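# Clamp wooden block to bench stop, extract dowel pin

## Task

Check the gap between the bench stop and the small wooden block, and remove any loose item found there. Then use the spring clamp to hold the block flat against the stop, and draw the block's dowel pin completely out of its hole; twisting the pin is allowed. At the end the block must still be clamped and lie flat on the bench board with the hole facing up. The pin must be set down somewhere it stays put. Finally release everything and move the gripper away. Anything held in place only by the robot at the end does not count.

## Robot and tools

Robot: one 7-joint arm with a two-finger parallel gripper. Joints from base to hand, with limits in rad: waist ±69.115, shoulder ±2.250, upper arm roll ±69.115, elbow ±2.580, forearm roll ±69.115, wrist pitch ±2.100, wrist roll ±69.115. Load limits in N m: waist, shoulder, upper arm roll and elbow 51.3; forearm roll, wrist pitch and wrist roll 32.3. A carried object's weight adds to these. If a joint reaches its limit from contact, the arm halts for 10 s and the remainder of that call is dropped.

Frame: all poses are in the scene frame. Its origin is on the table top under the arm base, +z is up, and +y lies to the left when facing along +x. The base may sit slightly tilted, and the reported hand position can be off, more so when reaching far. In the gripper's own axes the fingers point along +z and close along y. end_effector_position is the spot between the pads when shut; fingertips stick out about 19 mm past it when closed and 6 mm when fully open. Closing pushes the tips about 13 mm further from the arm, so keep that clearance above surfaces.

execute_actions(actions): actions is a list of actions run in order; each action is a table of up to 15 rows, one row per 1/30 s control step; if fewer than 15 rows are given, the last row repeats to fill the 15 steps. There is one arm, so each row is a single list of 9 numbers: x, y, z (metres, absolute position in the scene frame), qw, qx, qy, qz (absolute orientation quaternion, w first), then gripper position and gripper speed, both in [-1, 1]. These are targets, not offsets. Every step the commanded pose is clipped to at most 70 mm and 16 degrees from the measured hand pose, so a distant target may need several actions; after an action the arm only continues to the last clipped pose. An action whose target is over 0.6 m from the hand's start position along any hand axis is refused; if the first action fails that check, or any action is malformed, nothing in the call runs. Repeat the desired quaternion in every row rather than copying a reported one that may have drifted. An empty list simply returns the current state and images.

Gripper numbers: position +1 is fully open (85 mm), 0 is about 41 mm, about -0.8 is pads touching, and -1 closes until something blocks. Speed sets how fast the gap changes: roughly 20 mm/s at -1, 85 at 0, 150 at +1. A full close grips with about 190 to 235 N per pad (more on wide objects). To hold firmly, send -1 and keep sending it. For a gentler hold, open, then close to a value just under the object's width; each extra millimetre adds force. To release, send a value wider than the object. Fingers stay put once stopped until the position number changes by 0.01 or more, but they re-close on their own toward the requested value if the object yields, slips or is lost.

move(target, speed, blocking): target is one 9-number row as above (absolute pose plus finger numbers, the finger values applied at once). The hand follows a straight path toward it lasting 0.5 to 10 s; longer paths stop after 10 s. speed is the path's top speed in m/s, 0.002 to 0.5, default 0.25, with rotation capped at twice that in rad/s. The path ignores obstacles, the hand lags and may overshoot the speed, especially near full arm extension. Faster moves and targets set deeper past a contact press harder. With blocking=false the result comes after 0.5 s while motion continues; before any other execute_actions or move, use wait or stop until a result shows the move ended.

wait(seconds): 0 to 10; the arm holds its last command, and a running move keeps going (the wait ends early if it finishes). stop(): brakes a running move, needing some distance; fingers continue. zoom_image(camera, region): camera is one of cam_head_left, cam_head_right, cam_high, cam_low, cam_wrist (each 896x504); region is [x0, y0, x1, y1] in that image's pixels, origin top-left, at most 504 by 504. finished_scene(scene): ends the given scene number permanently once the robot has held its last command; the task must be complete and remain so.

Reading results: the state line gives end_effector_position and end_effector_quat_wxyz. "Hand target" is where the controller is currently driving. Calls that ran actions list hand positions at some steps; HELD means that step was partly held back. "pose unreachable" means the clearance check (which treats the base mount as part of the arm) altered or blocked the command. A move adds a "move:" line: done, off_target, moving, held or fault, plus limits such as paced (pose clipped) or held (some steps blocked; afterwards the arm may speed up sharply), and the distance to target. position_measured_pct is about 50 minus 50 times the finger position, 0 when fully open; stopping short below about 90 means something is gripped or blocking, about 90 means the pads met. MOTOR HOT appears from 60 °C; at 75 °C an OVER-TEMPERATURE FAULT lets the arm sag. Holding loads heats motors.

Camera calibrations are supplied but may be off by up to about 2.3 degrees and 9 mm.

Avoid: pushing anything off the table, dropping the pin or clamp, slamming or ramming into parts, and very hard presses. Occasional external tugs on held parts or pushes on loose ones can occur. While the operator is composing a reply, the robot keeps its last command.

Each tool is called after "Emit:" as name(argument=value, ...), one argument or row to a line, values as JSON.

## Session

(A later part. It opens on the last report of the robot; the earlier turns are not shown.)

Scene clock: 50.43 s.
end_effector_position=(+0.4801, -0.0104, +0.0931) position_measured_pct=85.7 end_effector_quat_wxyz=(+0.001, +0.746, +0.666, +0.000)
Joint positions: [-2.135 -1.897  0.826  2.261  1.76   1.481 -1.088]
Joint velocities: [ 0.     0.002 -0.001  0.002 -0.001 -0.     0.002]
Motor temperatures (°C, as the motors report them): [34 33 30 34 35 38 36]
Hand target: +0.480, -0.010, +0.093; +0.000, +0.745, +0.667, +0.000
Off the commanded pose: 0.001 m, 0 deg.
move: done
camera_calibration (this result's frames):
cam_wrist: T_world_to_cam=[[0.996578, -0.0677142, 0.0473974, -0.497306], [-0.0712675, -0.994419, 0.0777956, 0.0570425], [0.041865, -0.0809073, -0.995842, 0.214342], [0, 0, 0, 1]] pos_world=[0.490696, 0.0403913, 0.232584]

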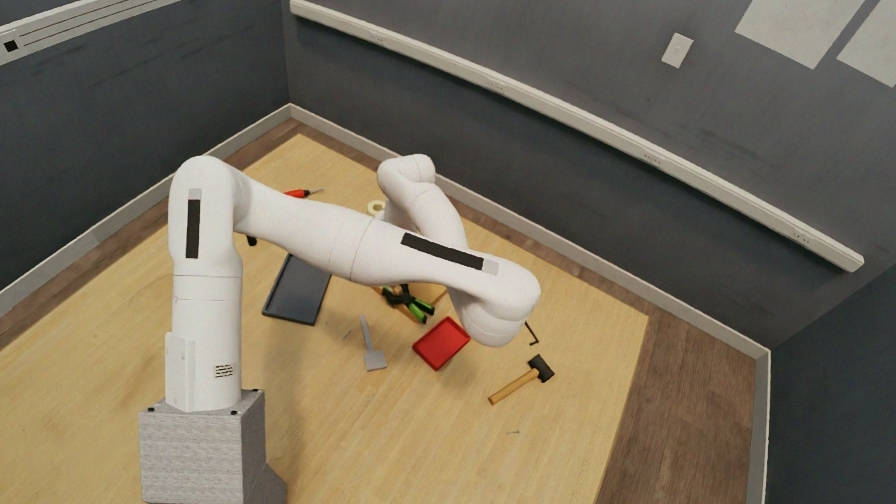

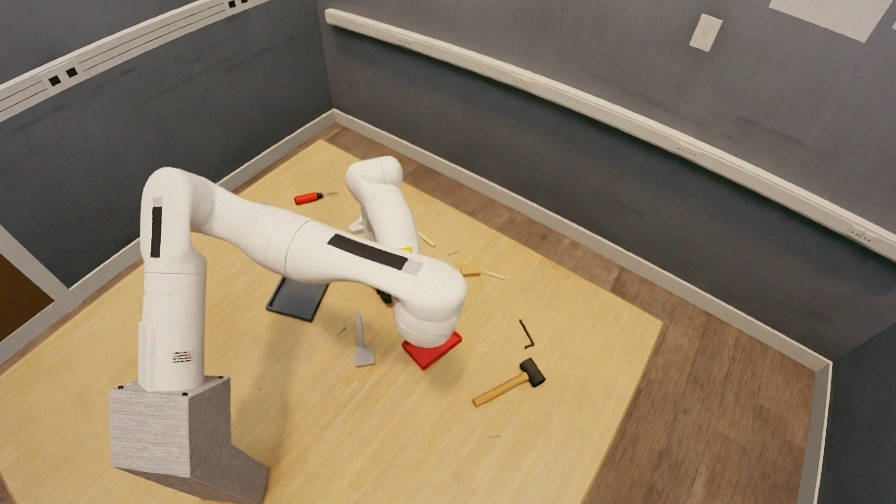

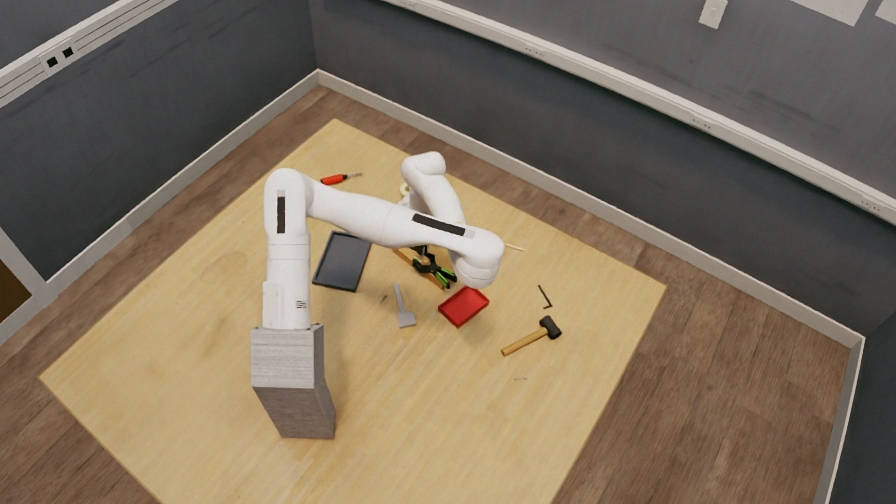

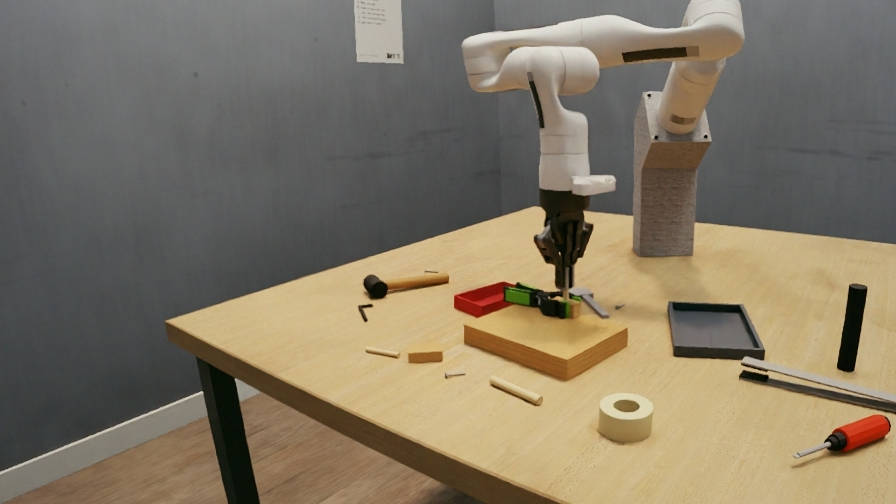

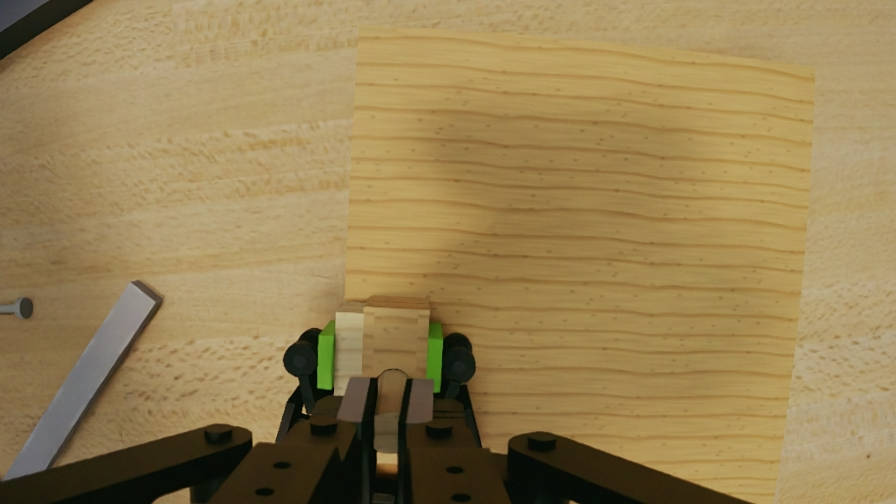

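Emit:
move(
  target=[0.4797,-0.0100,0.104,0,0.9397,0.342,0,-1,0],
  speed=0.3,
)

Emit:
move(
  target=[0.4797,-0.0100,0.125,0,0.9397,0.342,0,-1,0],
  speed=0.1,
)

Emit:
move(
  target=[0.45,-0.13,0.125,0,0.7071,-0.7071,0,-1,0],
  speed=0.4,
)

Scene clock: 52.30 s.
end_effector_position=(+0.4797, -0.0100, +0.1040) position_measured_pct=85.7 end_effector_quat_wxyz=(-0.000, +0.940, +0.342, -0.000)
Joint positions: [-2.157 -1.925  0.742  2.268  1.736  1.561 -1.836]
Joint velocities: [-0.001 -0.     0.001  0.003  0.001 -0.001 -0.001]
Motor temperatures (°C, as the motors report them): [34 33 30 34 35 38 36]
Hand target: +0.480, -0.010, +0.104; -0.000, +0.940, +0.342, -0.000
Off the commanded pose: 0.000 m, 0 deg.
move: done
camera_calibration (this result's frames):
cam_wrist: T_world_to_cam=[[0.675106, -0.736268, 0.0462662, -0.349775], [-0.737272, -0.671182, 0.0770943, 0.379316], [-0.0257091, -0.0861576, -0.99595, 0.257681], [0, 0, 0, 1]] pos_world=[0.522419, 0.0192629, 0.243577]

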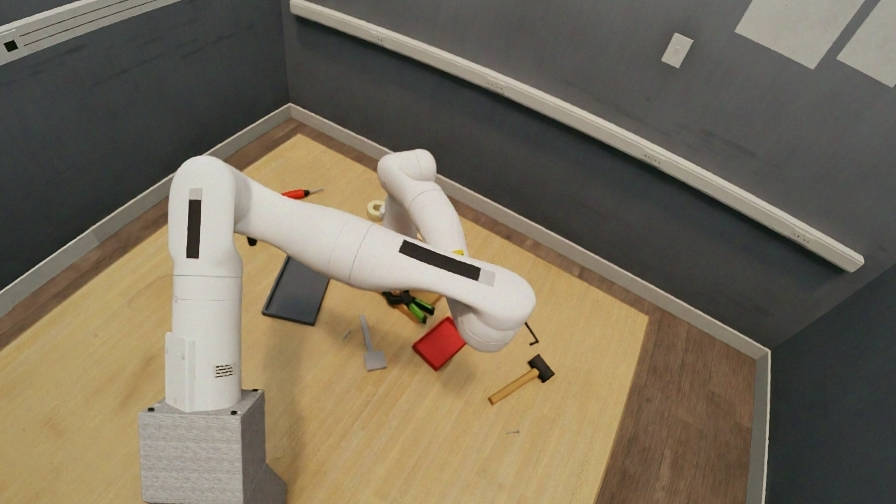

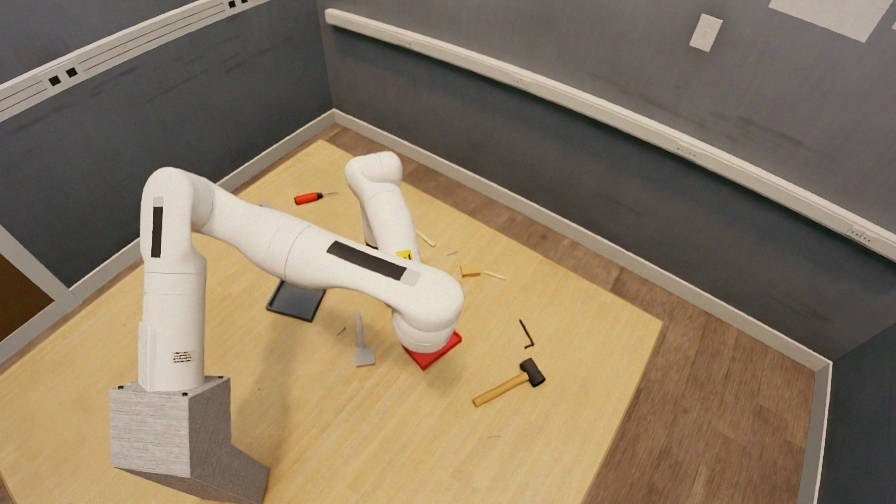

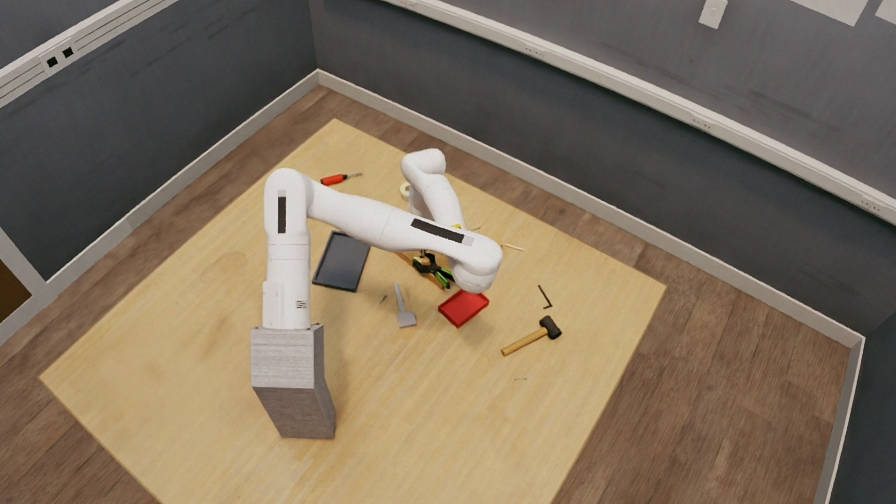

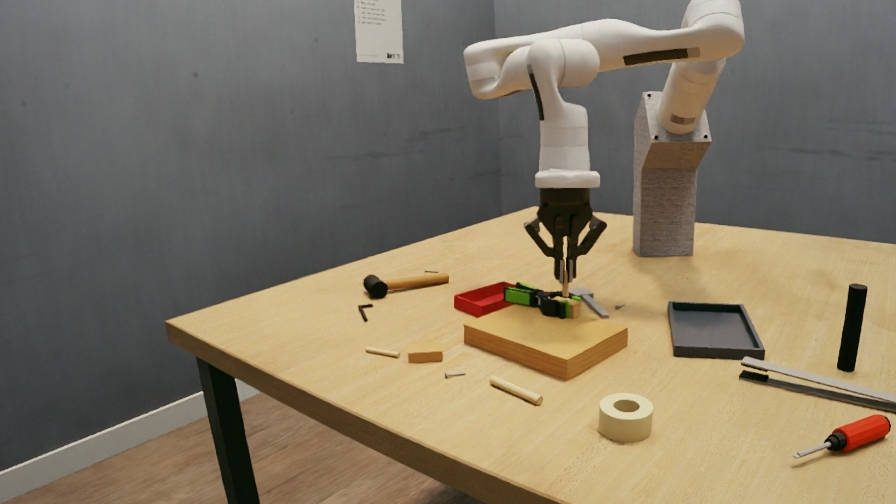

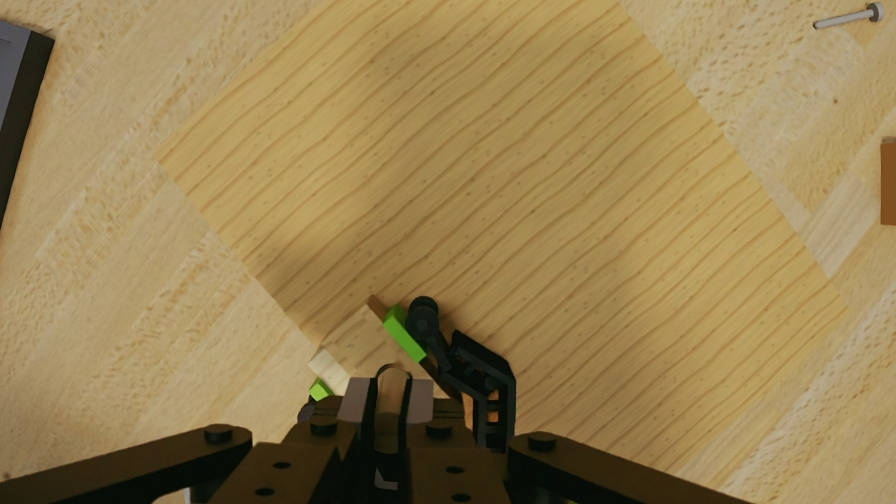

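Scene clock: 53.03 s.
end_effector_position=(+0.4797, -0.0099, +0.1250) position_measured_pct=85.7 end_effector_quat_wxyz=(-0.000, +0.940, +0.342, +0.000)
Joint positions: [-2.124 -1.898  0.705  2.281  1.673  1.572 -1.847]
Joint velocities: [ 0.002  0.001 -0.001  0.002 -0.     0.002  0.001]
Motor temperatures (°C, as the motors report them): [34 33 30 34 35 38 36]
Hand target: +0.480, -0.010, +0.125; -0.000, +0.940, +0.342, +0.000
Off the commanded pose: 0.000 m, 0 deg.
move: done
camera_calibration (this result's frames):
cam_wrist: T_world_to_cam=[[0.675177, -0.736216, 0.0460626, -0.350699], [-0.737213, -0.671292, 0.0767071, 0.37786], [-0.0255515, -0.0857489, -0.995989, 0.278467], [0, 0, 0, 1]] pos_world=[0.522463, 0.0193427, 0.26452]

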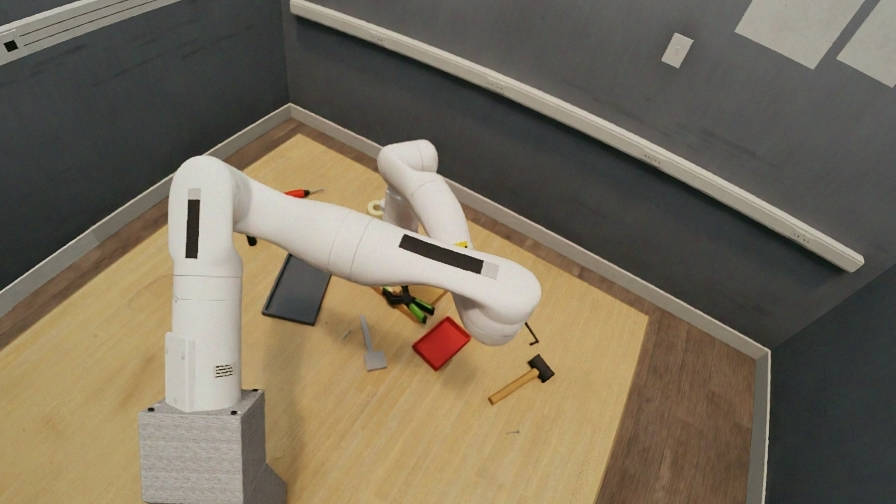

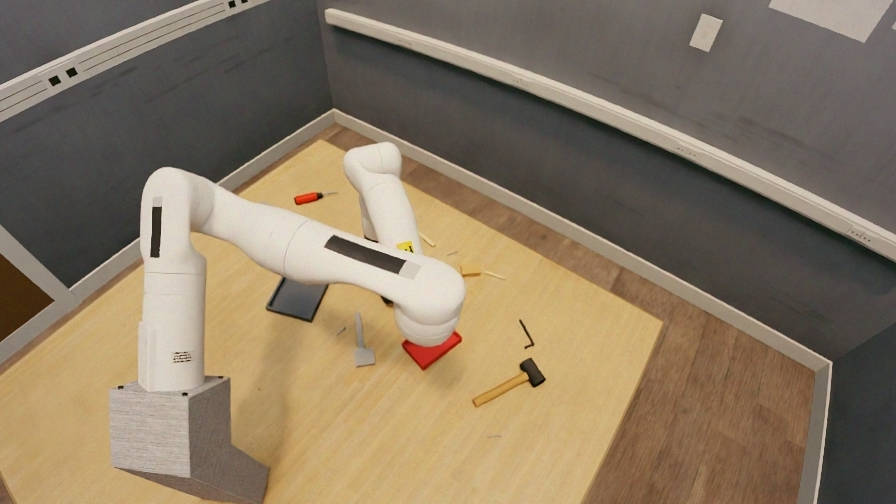

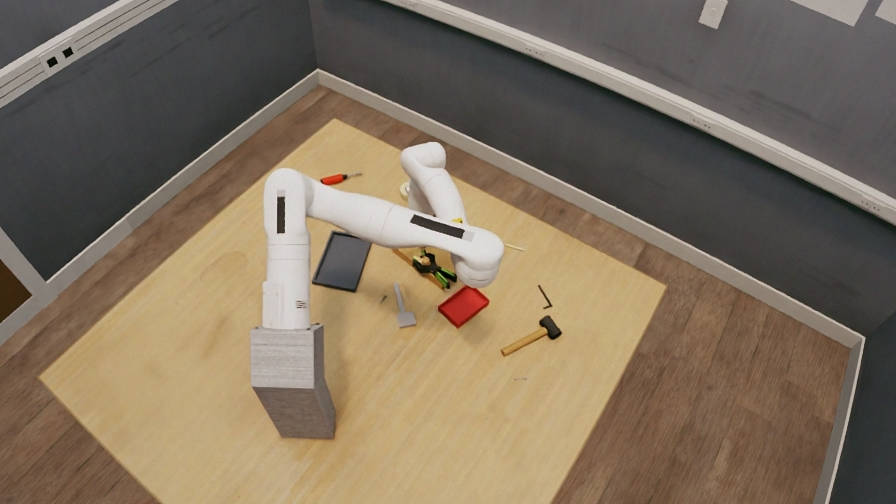

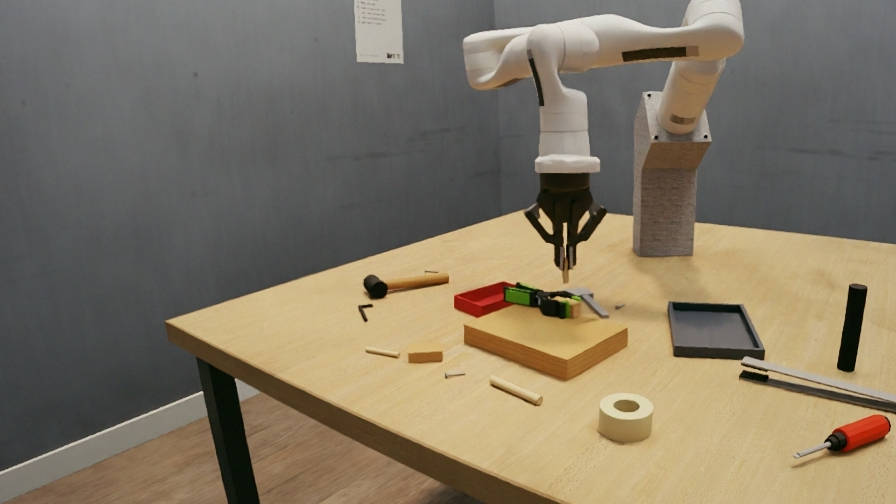

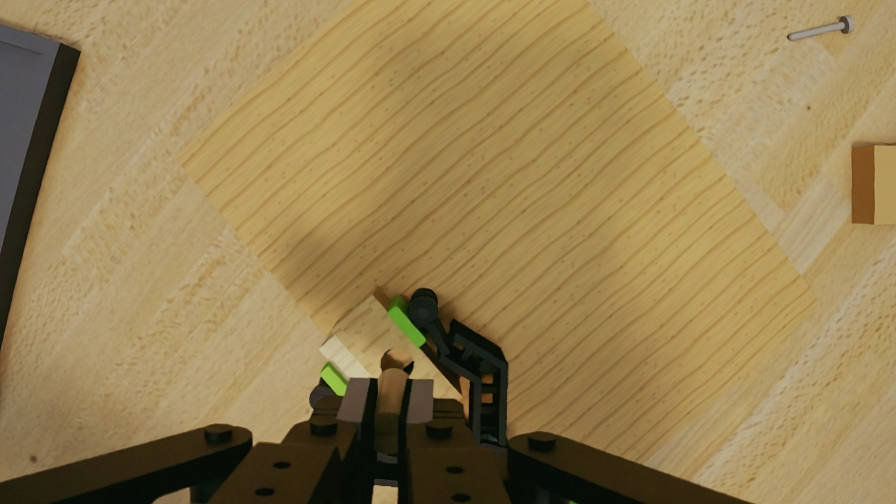

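Scene clock: 56.30 s.
end_effector_position=(+0.4494, -0.1299, +0.1247) position_measured_pct=85.7 end_effector_quat_wxyz=(+0.000, +0.707, -0.707, -0.001)
Joint positions: [-2.    -2.204  0.614  2.13   1.696  1.7   -3.638]
Joint velocities: [ 0.    -0.001  0.     0.    -0.    -0.    -0.002]
Motor temperatures (°C, as the motors report them): [34 33 30 34 35 38 36]
Hand target: +0.449, -0.130, +0.125; +0.000, +0.707, -0.707, -0.001
Off the commanded pose: 0.001 m, 0 deg.
move: done
camera_calibration (this result's frames):
cam_wrist: T_world_to_cam=[[-0.997861, -0.0442315, 0.0481342, 0.42291], [-0.0403889, 0.99613, 0.0780688, 0.178219], [-0.051401, 0.0759577, -0.995785, 0.299737], [0, 0, 0, 1]] pos_world=[0.44461, -0.18159, 0.264204]

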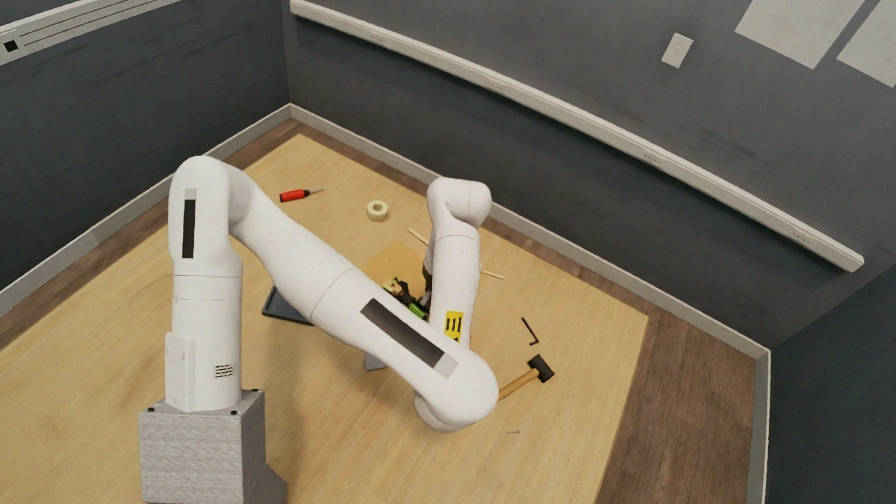

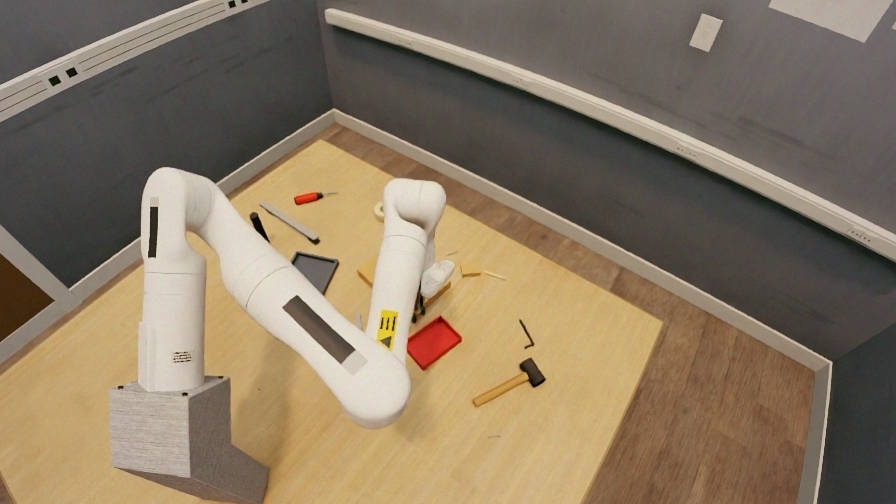

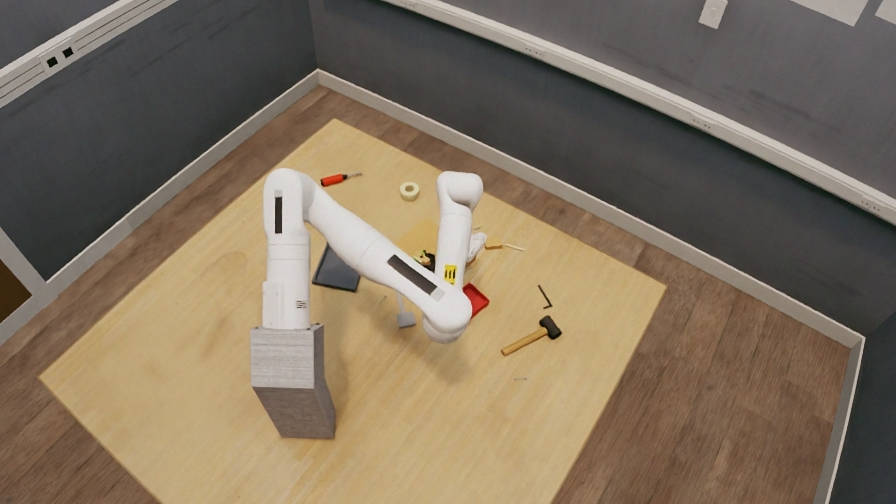

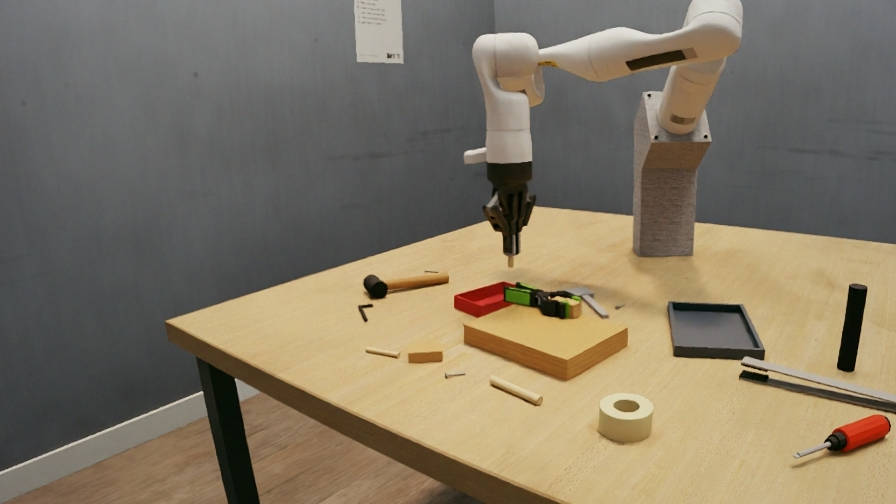

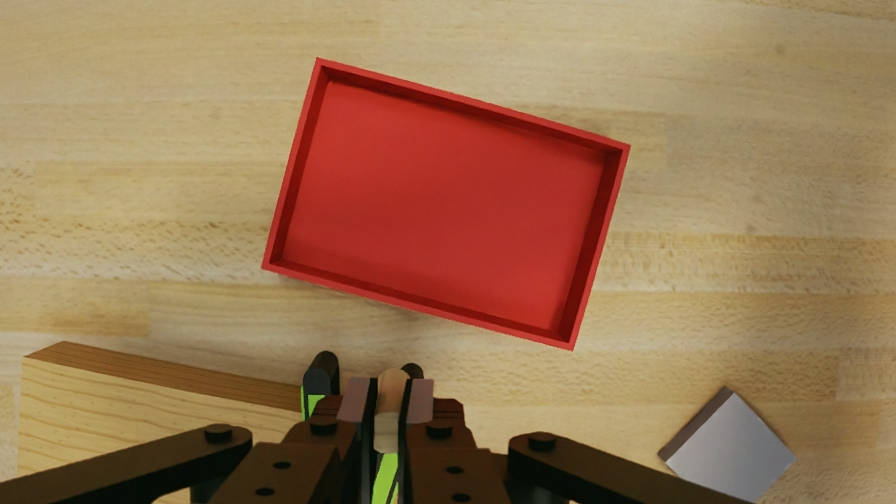

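Emit:
move(
  target=[0.435,-0.180,0.10,0,0.8192,-0.5736,0,-1,0],
  speed=0.25,
)

Emit:
move(
  target=[0.435,-0.180,0.049,0,0.8192,-0.5736,0,-1,0],
  speed=0.1,
)

Emit:
zoom_image(
  camera="cam_low",
  region=[420,240,600,340],
)

Scene clock: 57.80 s.
end_effector_position=(+0.4349, -0.1794, +0.0996) position_measured_pct=85.7 end_effector_quat_wxyz=(+0.000, +0.820, -0.573, -0.001)
Joint positions: [-1.892 -2.251  0.778  2.029  1.726  1.571 -3.112]
Joint velocities: [ 0.012  0.001  0.001 -0.002 -0.001 -0.002  0.001]
Motor temperatures (°C, as the motors report them): [34 33 30 34 35 38 36]
Hand target: +0.435, -0.180, +0.100; -0.000, +0.819, -0.573, -0.000
Off the commanded pose: 0.001 m, 0 deg.
joint sent to its limit — the command would take joint 2 (shoulder) past its lower limit, so that joint was sent only as far as its limit.
move: done
camera_calibration (this result's frames):
cam_wrist: T_world_to_cam=[[-0.922015, -0.384275, 0.0471332, 0.31364], [-0.380142, 0.921646, 0.0778477, 0.363385], [-0.0733551, 0.0538594, -0.99585, 0.28337], [0, 0, 0, 1]] pos_world=[0.448105, -0.22965, 0.239123]

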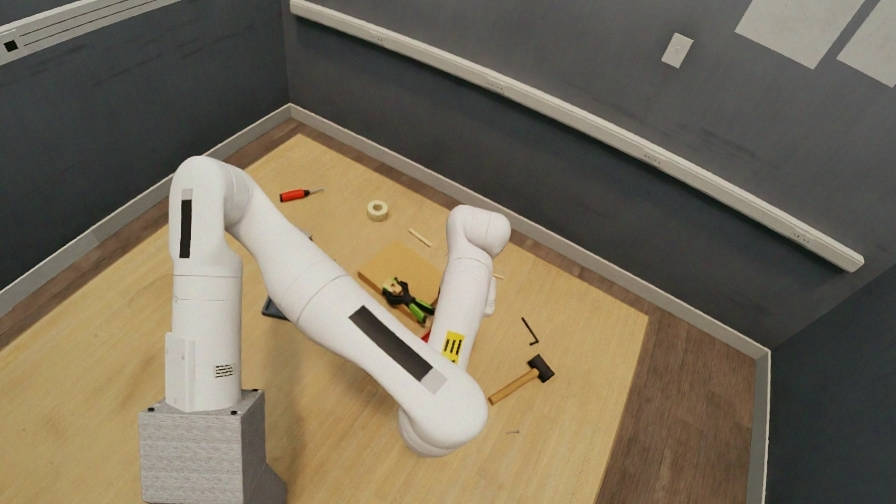

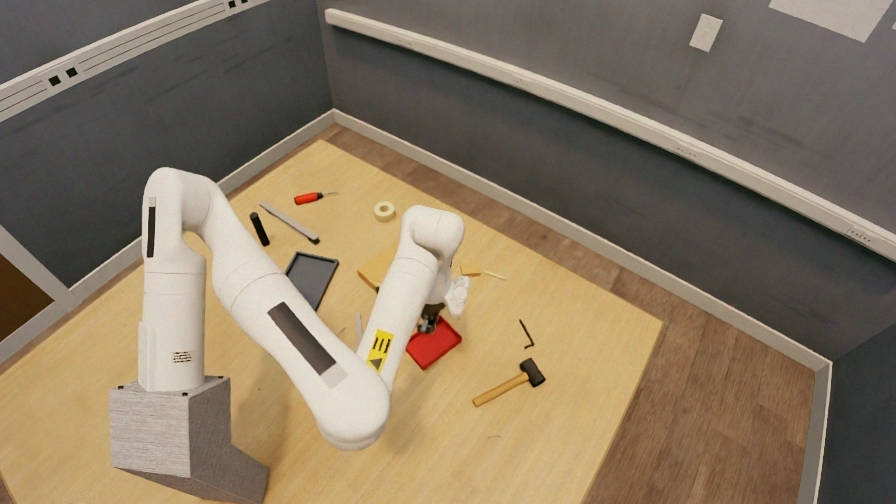

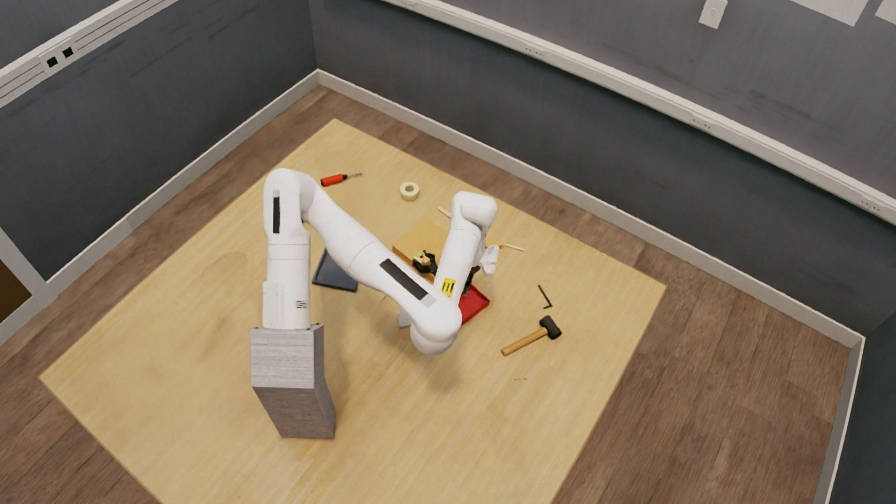

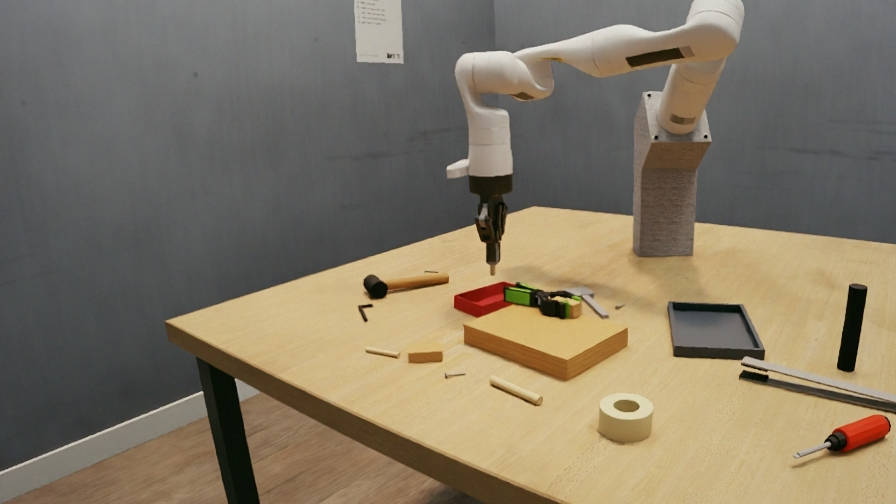

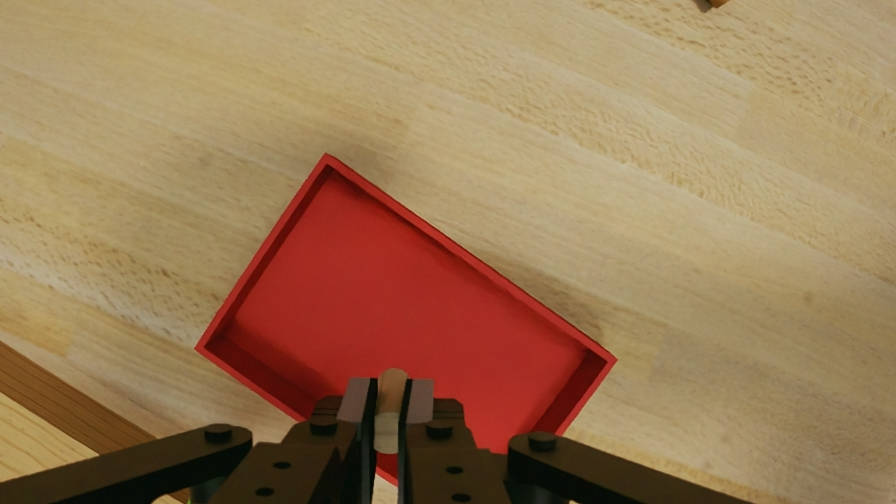

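Scene clock: 58.63 s.
end_effector_position=(+0.4350, -0.1800, +0.0491) position_measured_pct=85.7 end_effector_quat_wxyz=(+0.000, +0.819, -0.573, +0.000)
Joint positions: [-1.916 -2.251  0.925  1.988  1.806  1.427 -3.113]
Joint velocities: [ 0.     0.001  0.001 -0.    -0.001 -0.004 -0.   ]
Motor temperatures (°C, as the motors report them): [34 33 30 34 35 38 36]
Hand target: +0.435, -0.180, +0.049; +0.000, +0.819, -0.573, +0.000
Off the commanded pose: 0.000 m, 0 deg.
move: done
camera_calibration (this result's frames):
cam_wrist: T_world_to_cam=[[-0.922342, -0.383526, 0.04683, 0.316133], [-0.379528, 0.922035, 0.0762294, 0.367775], [-0.0724148, 0.0525363, -0.99599, 0.232484], [0, 0, 0, 1]] pos_world=[0.447999, -0.23007, 0.188712]

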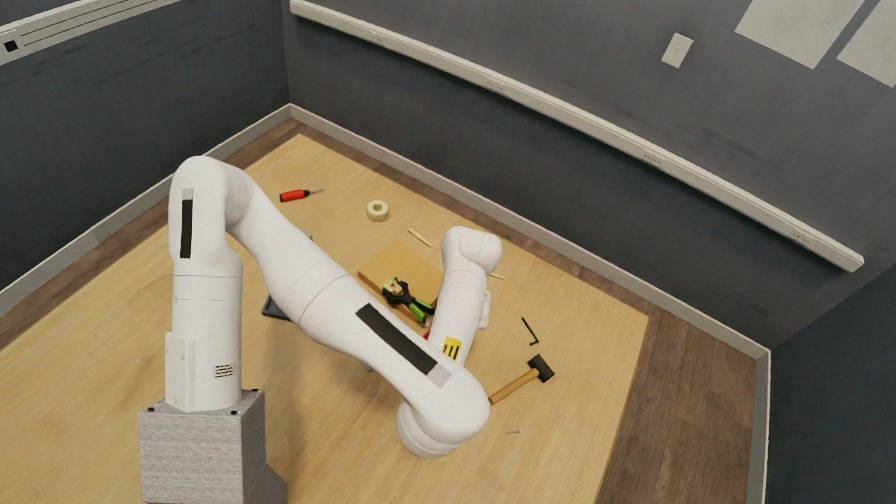

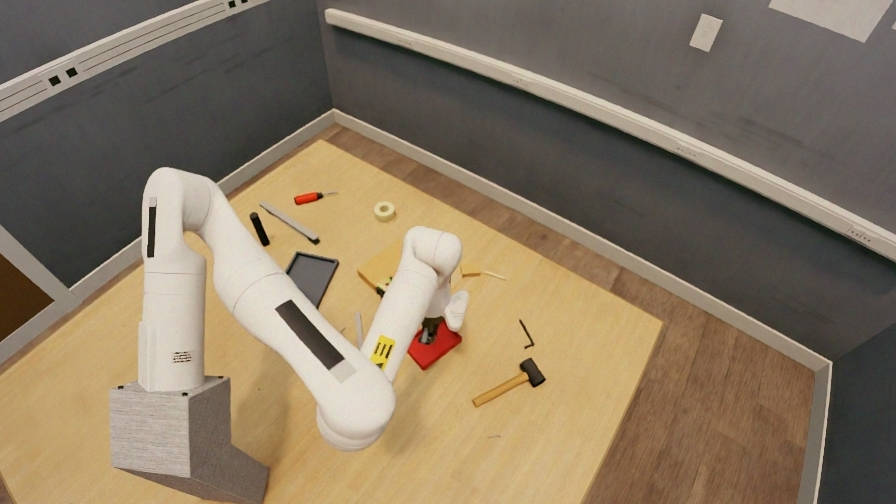

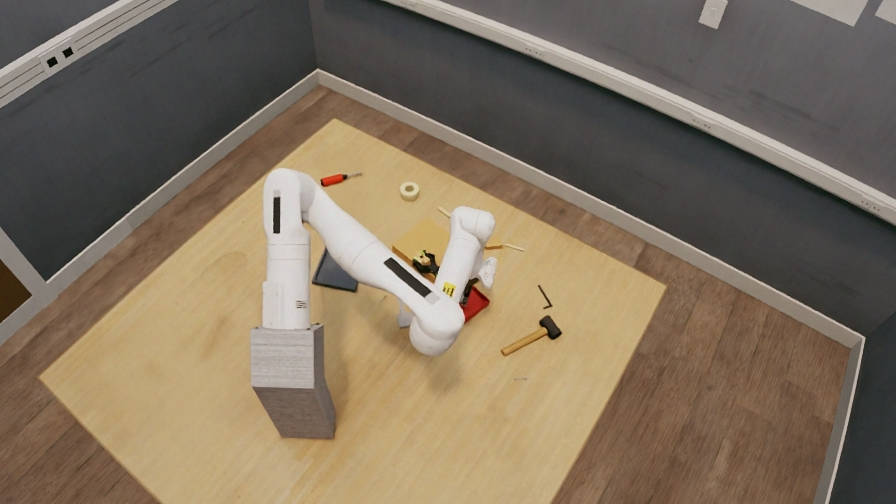

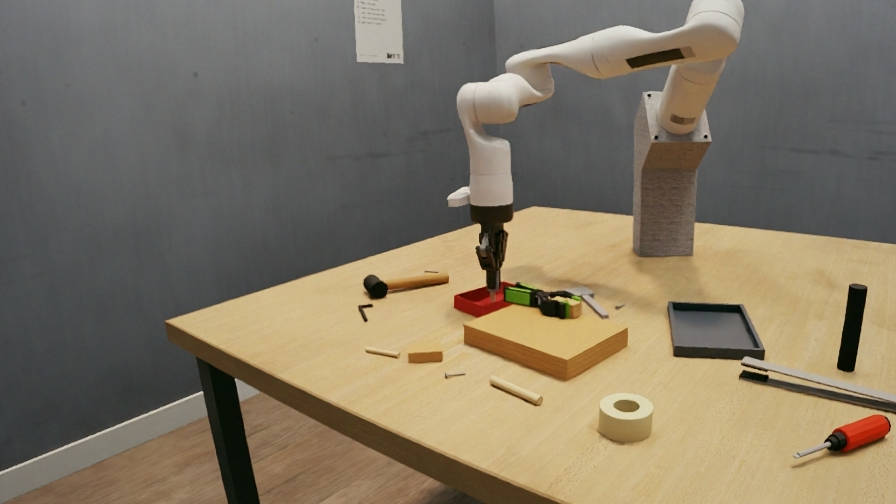

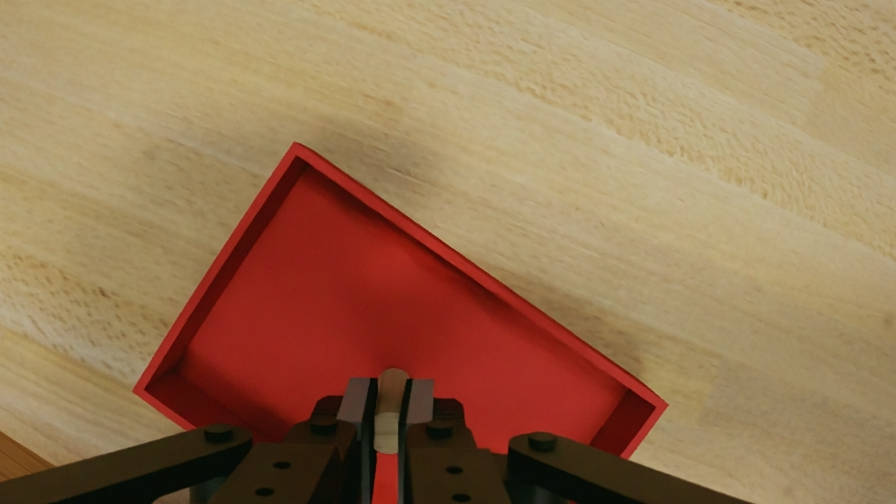

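Region (420, 240, 600, 340) of cam_low's 896x504 image, scaled by 2.800, with more detail than that image has.

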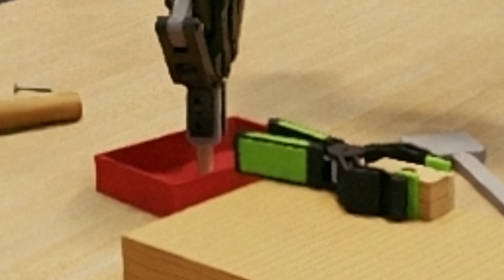

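Emit:
execute_actions(
  actions=[
    [[0.435,-0.180,0.0465,0,0.8192,-0.5736,0,-1,0]],
    [[0.435,-0.180,0.044,0,0.8192,-0.5736,0,-1,0]],
  ],
)

Scene clock: 59.83 s.
end_effector_position=(+0.4351, -0.1801, +0.0441) position_measured_pct=85.7 end_effector_quat_wxyz=(+0.000, +0.819, -0.573, +0.000)
Joint positions: [-1.92  -2.251  0.937  1.982  1.813  1.414 -3.113]
Joint velocities: [ 0.002 -0.001  0.002  0.001 -0.    -0.001  0.001]
Motor temperatures (°C, as the motors report them): [34 33 30 34 35 38 36]
Hand target: +0.435, -0.180, +0.044; +0.000, +0.819, -0.574, +0.000
Off the commanded pose: 0.000 m, 0 deg.
Step readings (end_effector_position; steps 1 to 15: 1st action; 16 to 30: 2nd action):
0: (+0.4350, -0.1800, +0.0491)
1: (+0.4351, -0.1800, +0.0488)
2: (+0.4353, -0.1800, +0.0479)
4: (+0.4351, -0.1801, +0.0469)
8: (+0.4352, -0.1801, +0.0467)
15: (+0.4351, -0.1801, +0.0466)
16: (+0.4352, -0.1800, +0.0464)
17: (+0.4353, -0.1800, +0.0455)
19: (+0.4351, -0.1801, +0.0444)
23: (+0.4352, -0.1801, +0.0442)
30: end_effector_position above
camera_calibration (this result's frames):
cam_wrist: T_world_to_cam=[[-0.922511, -0.383155, 0.0465495, 0.316622], [-0.379137, 0.922156, 0.0767063, 0.36804], [-0.0723163, 0.0531137, -0.995967, 0.227559], [0, 0, 0, 1]] pos_world=[0.448081, -0.230162, 0.183671]

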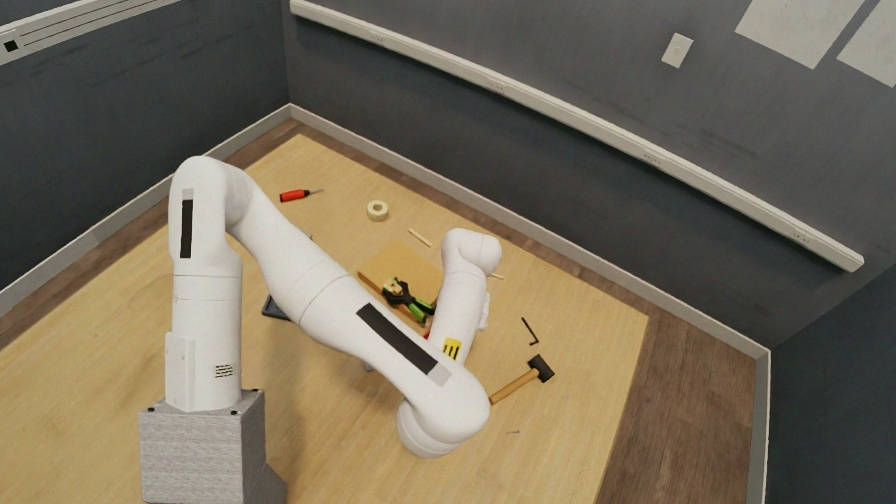

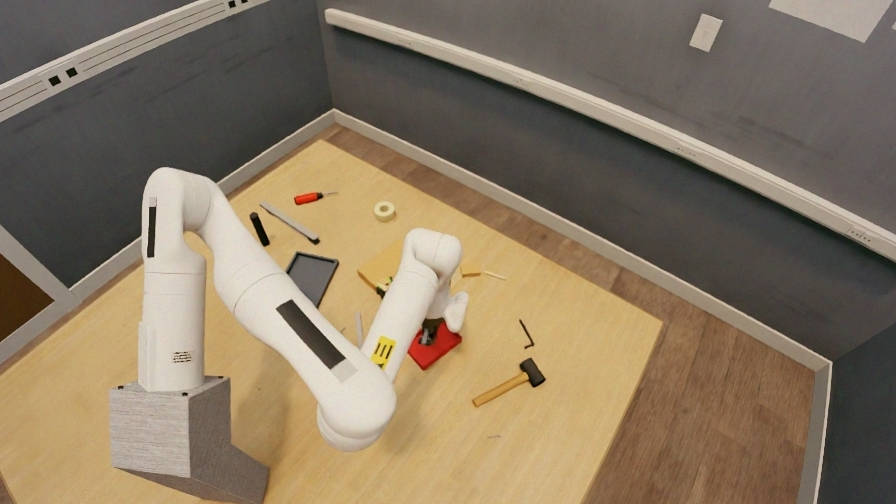

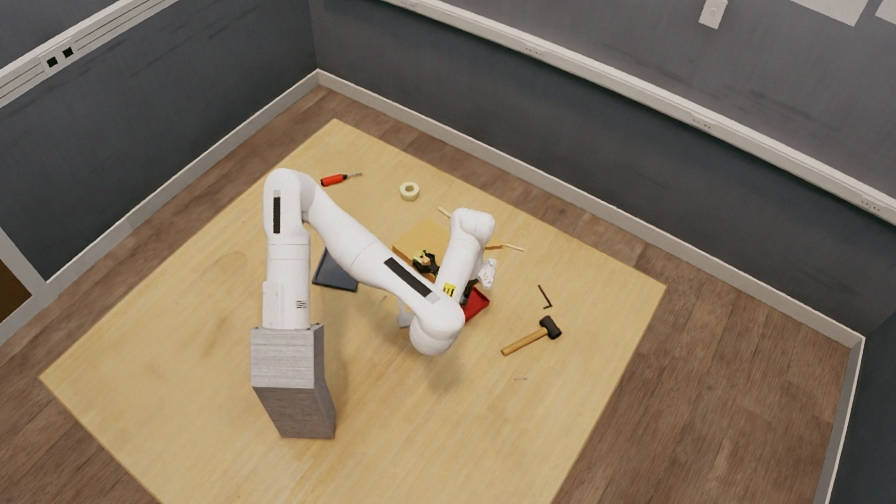

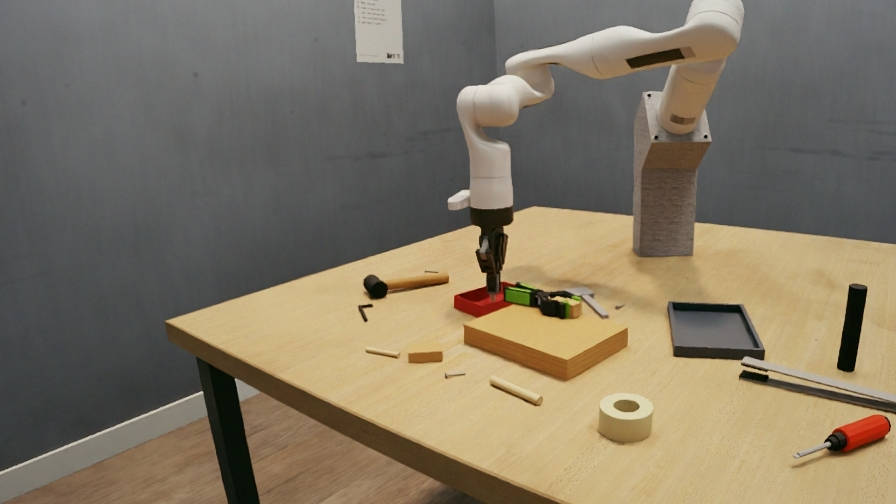

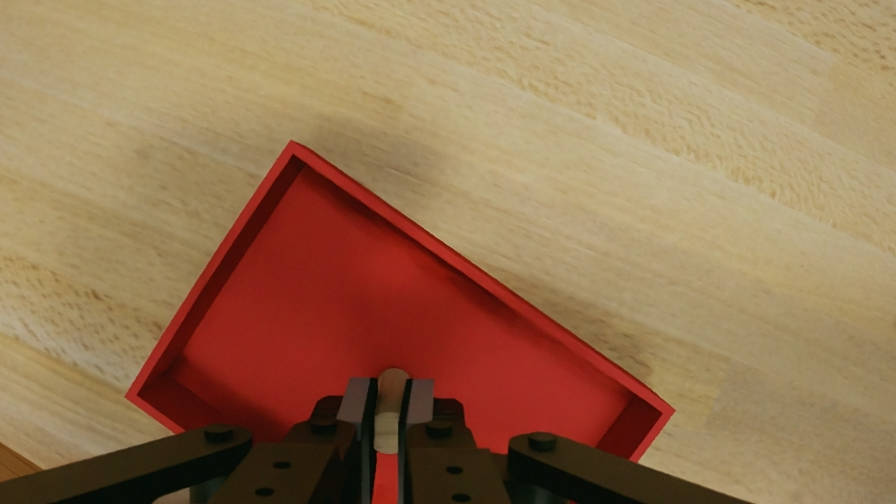

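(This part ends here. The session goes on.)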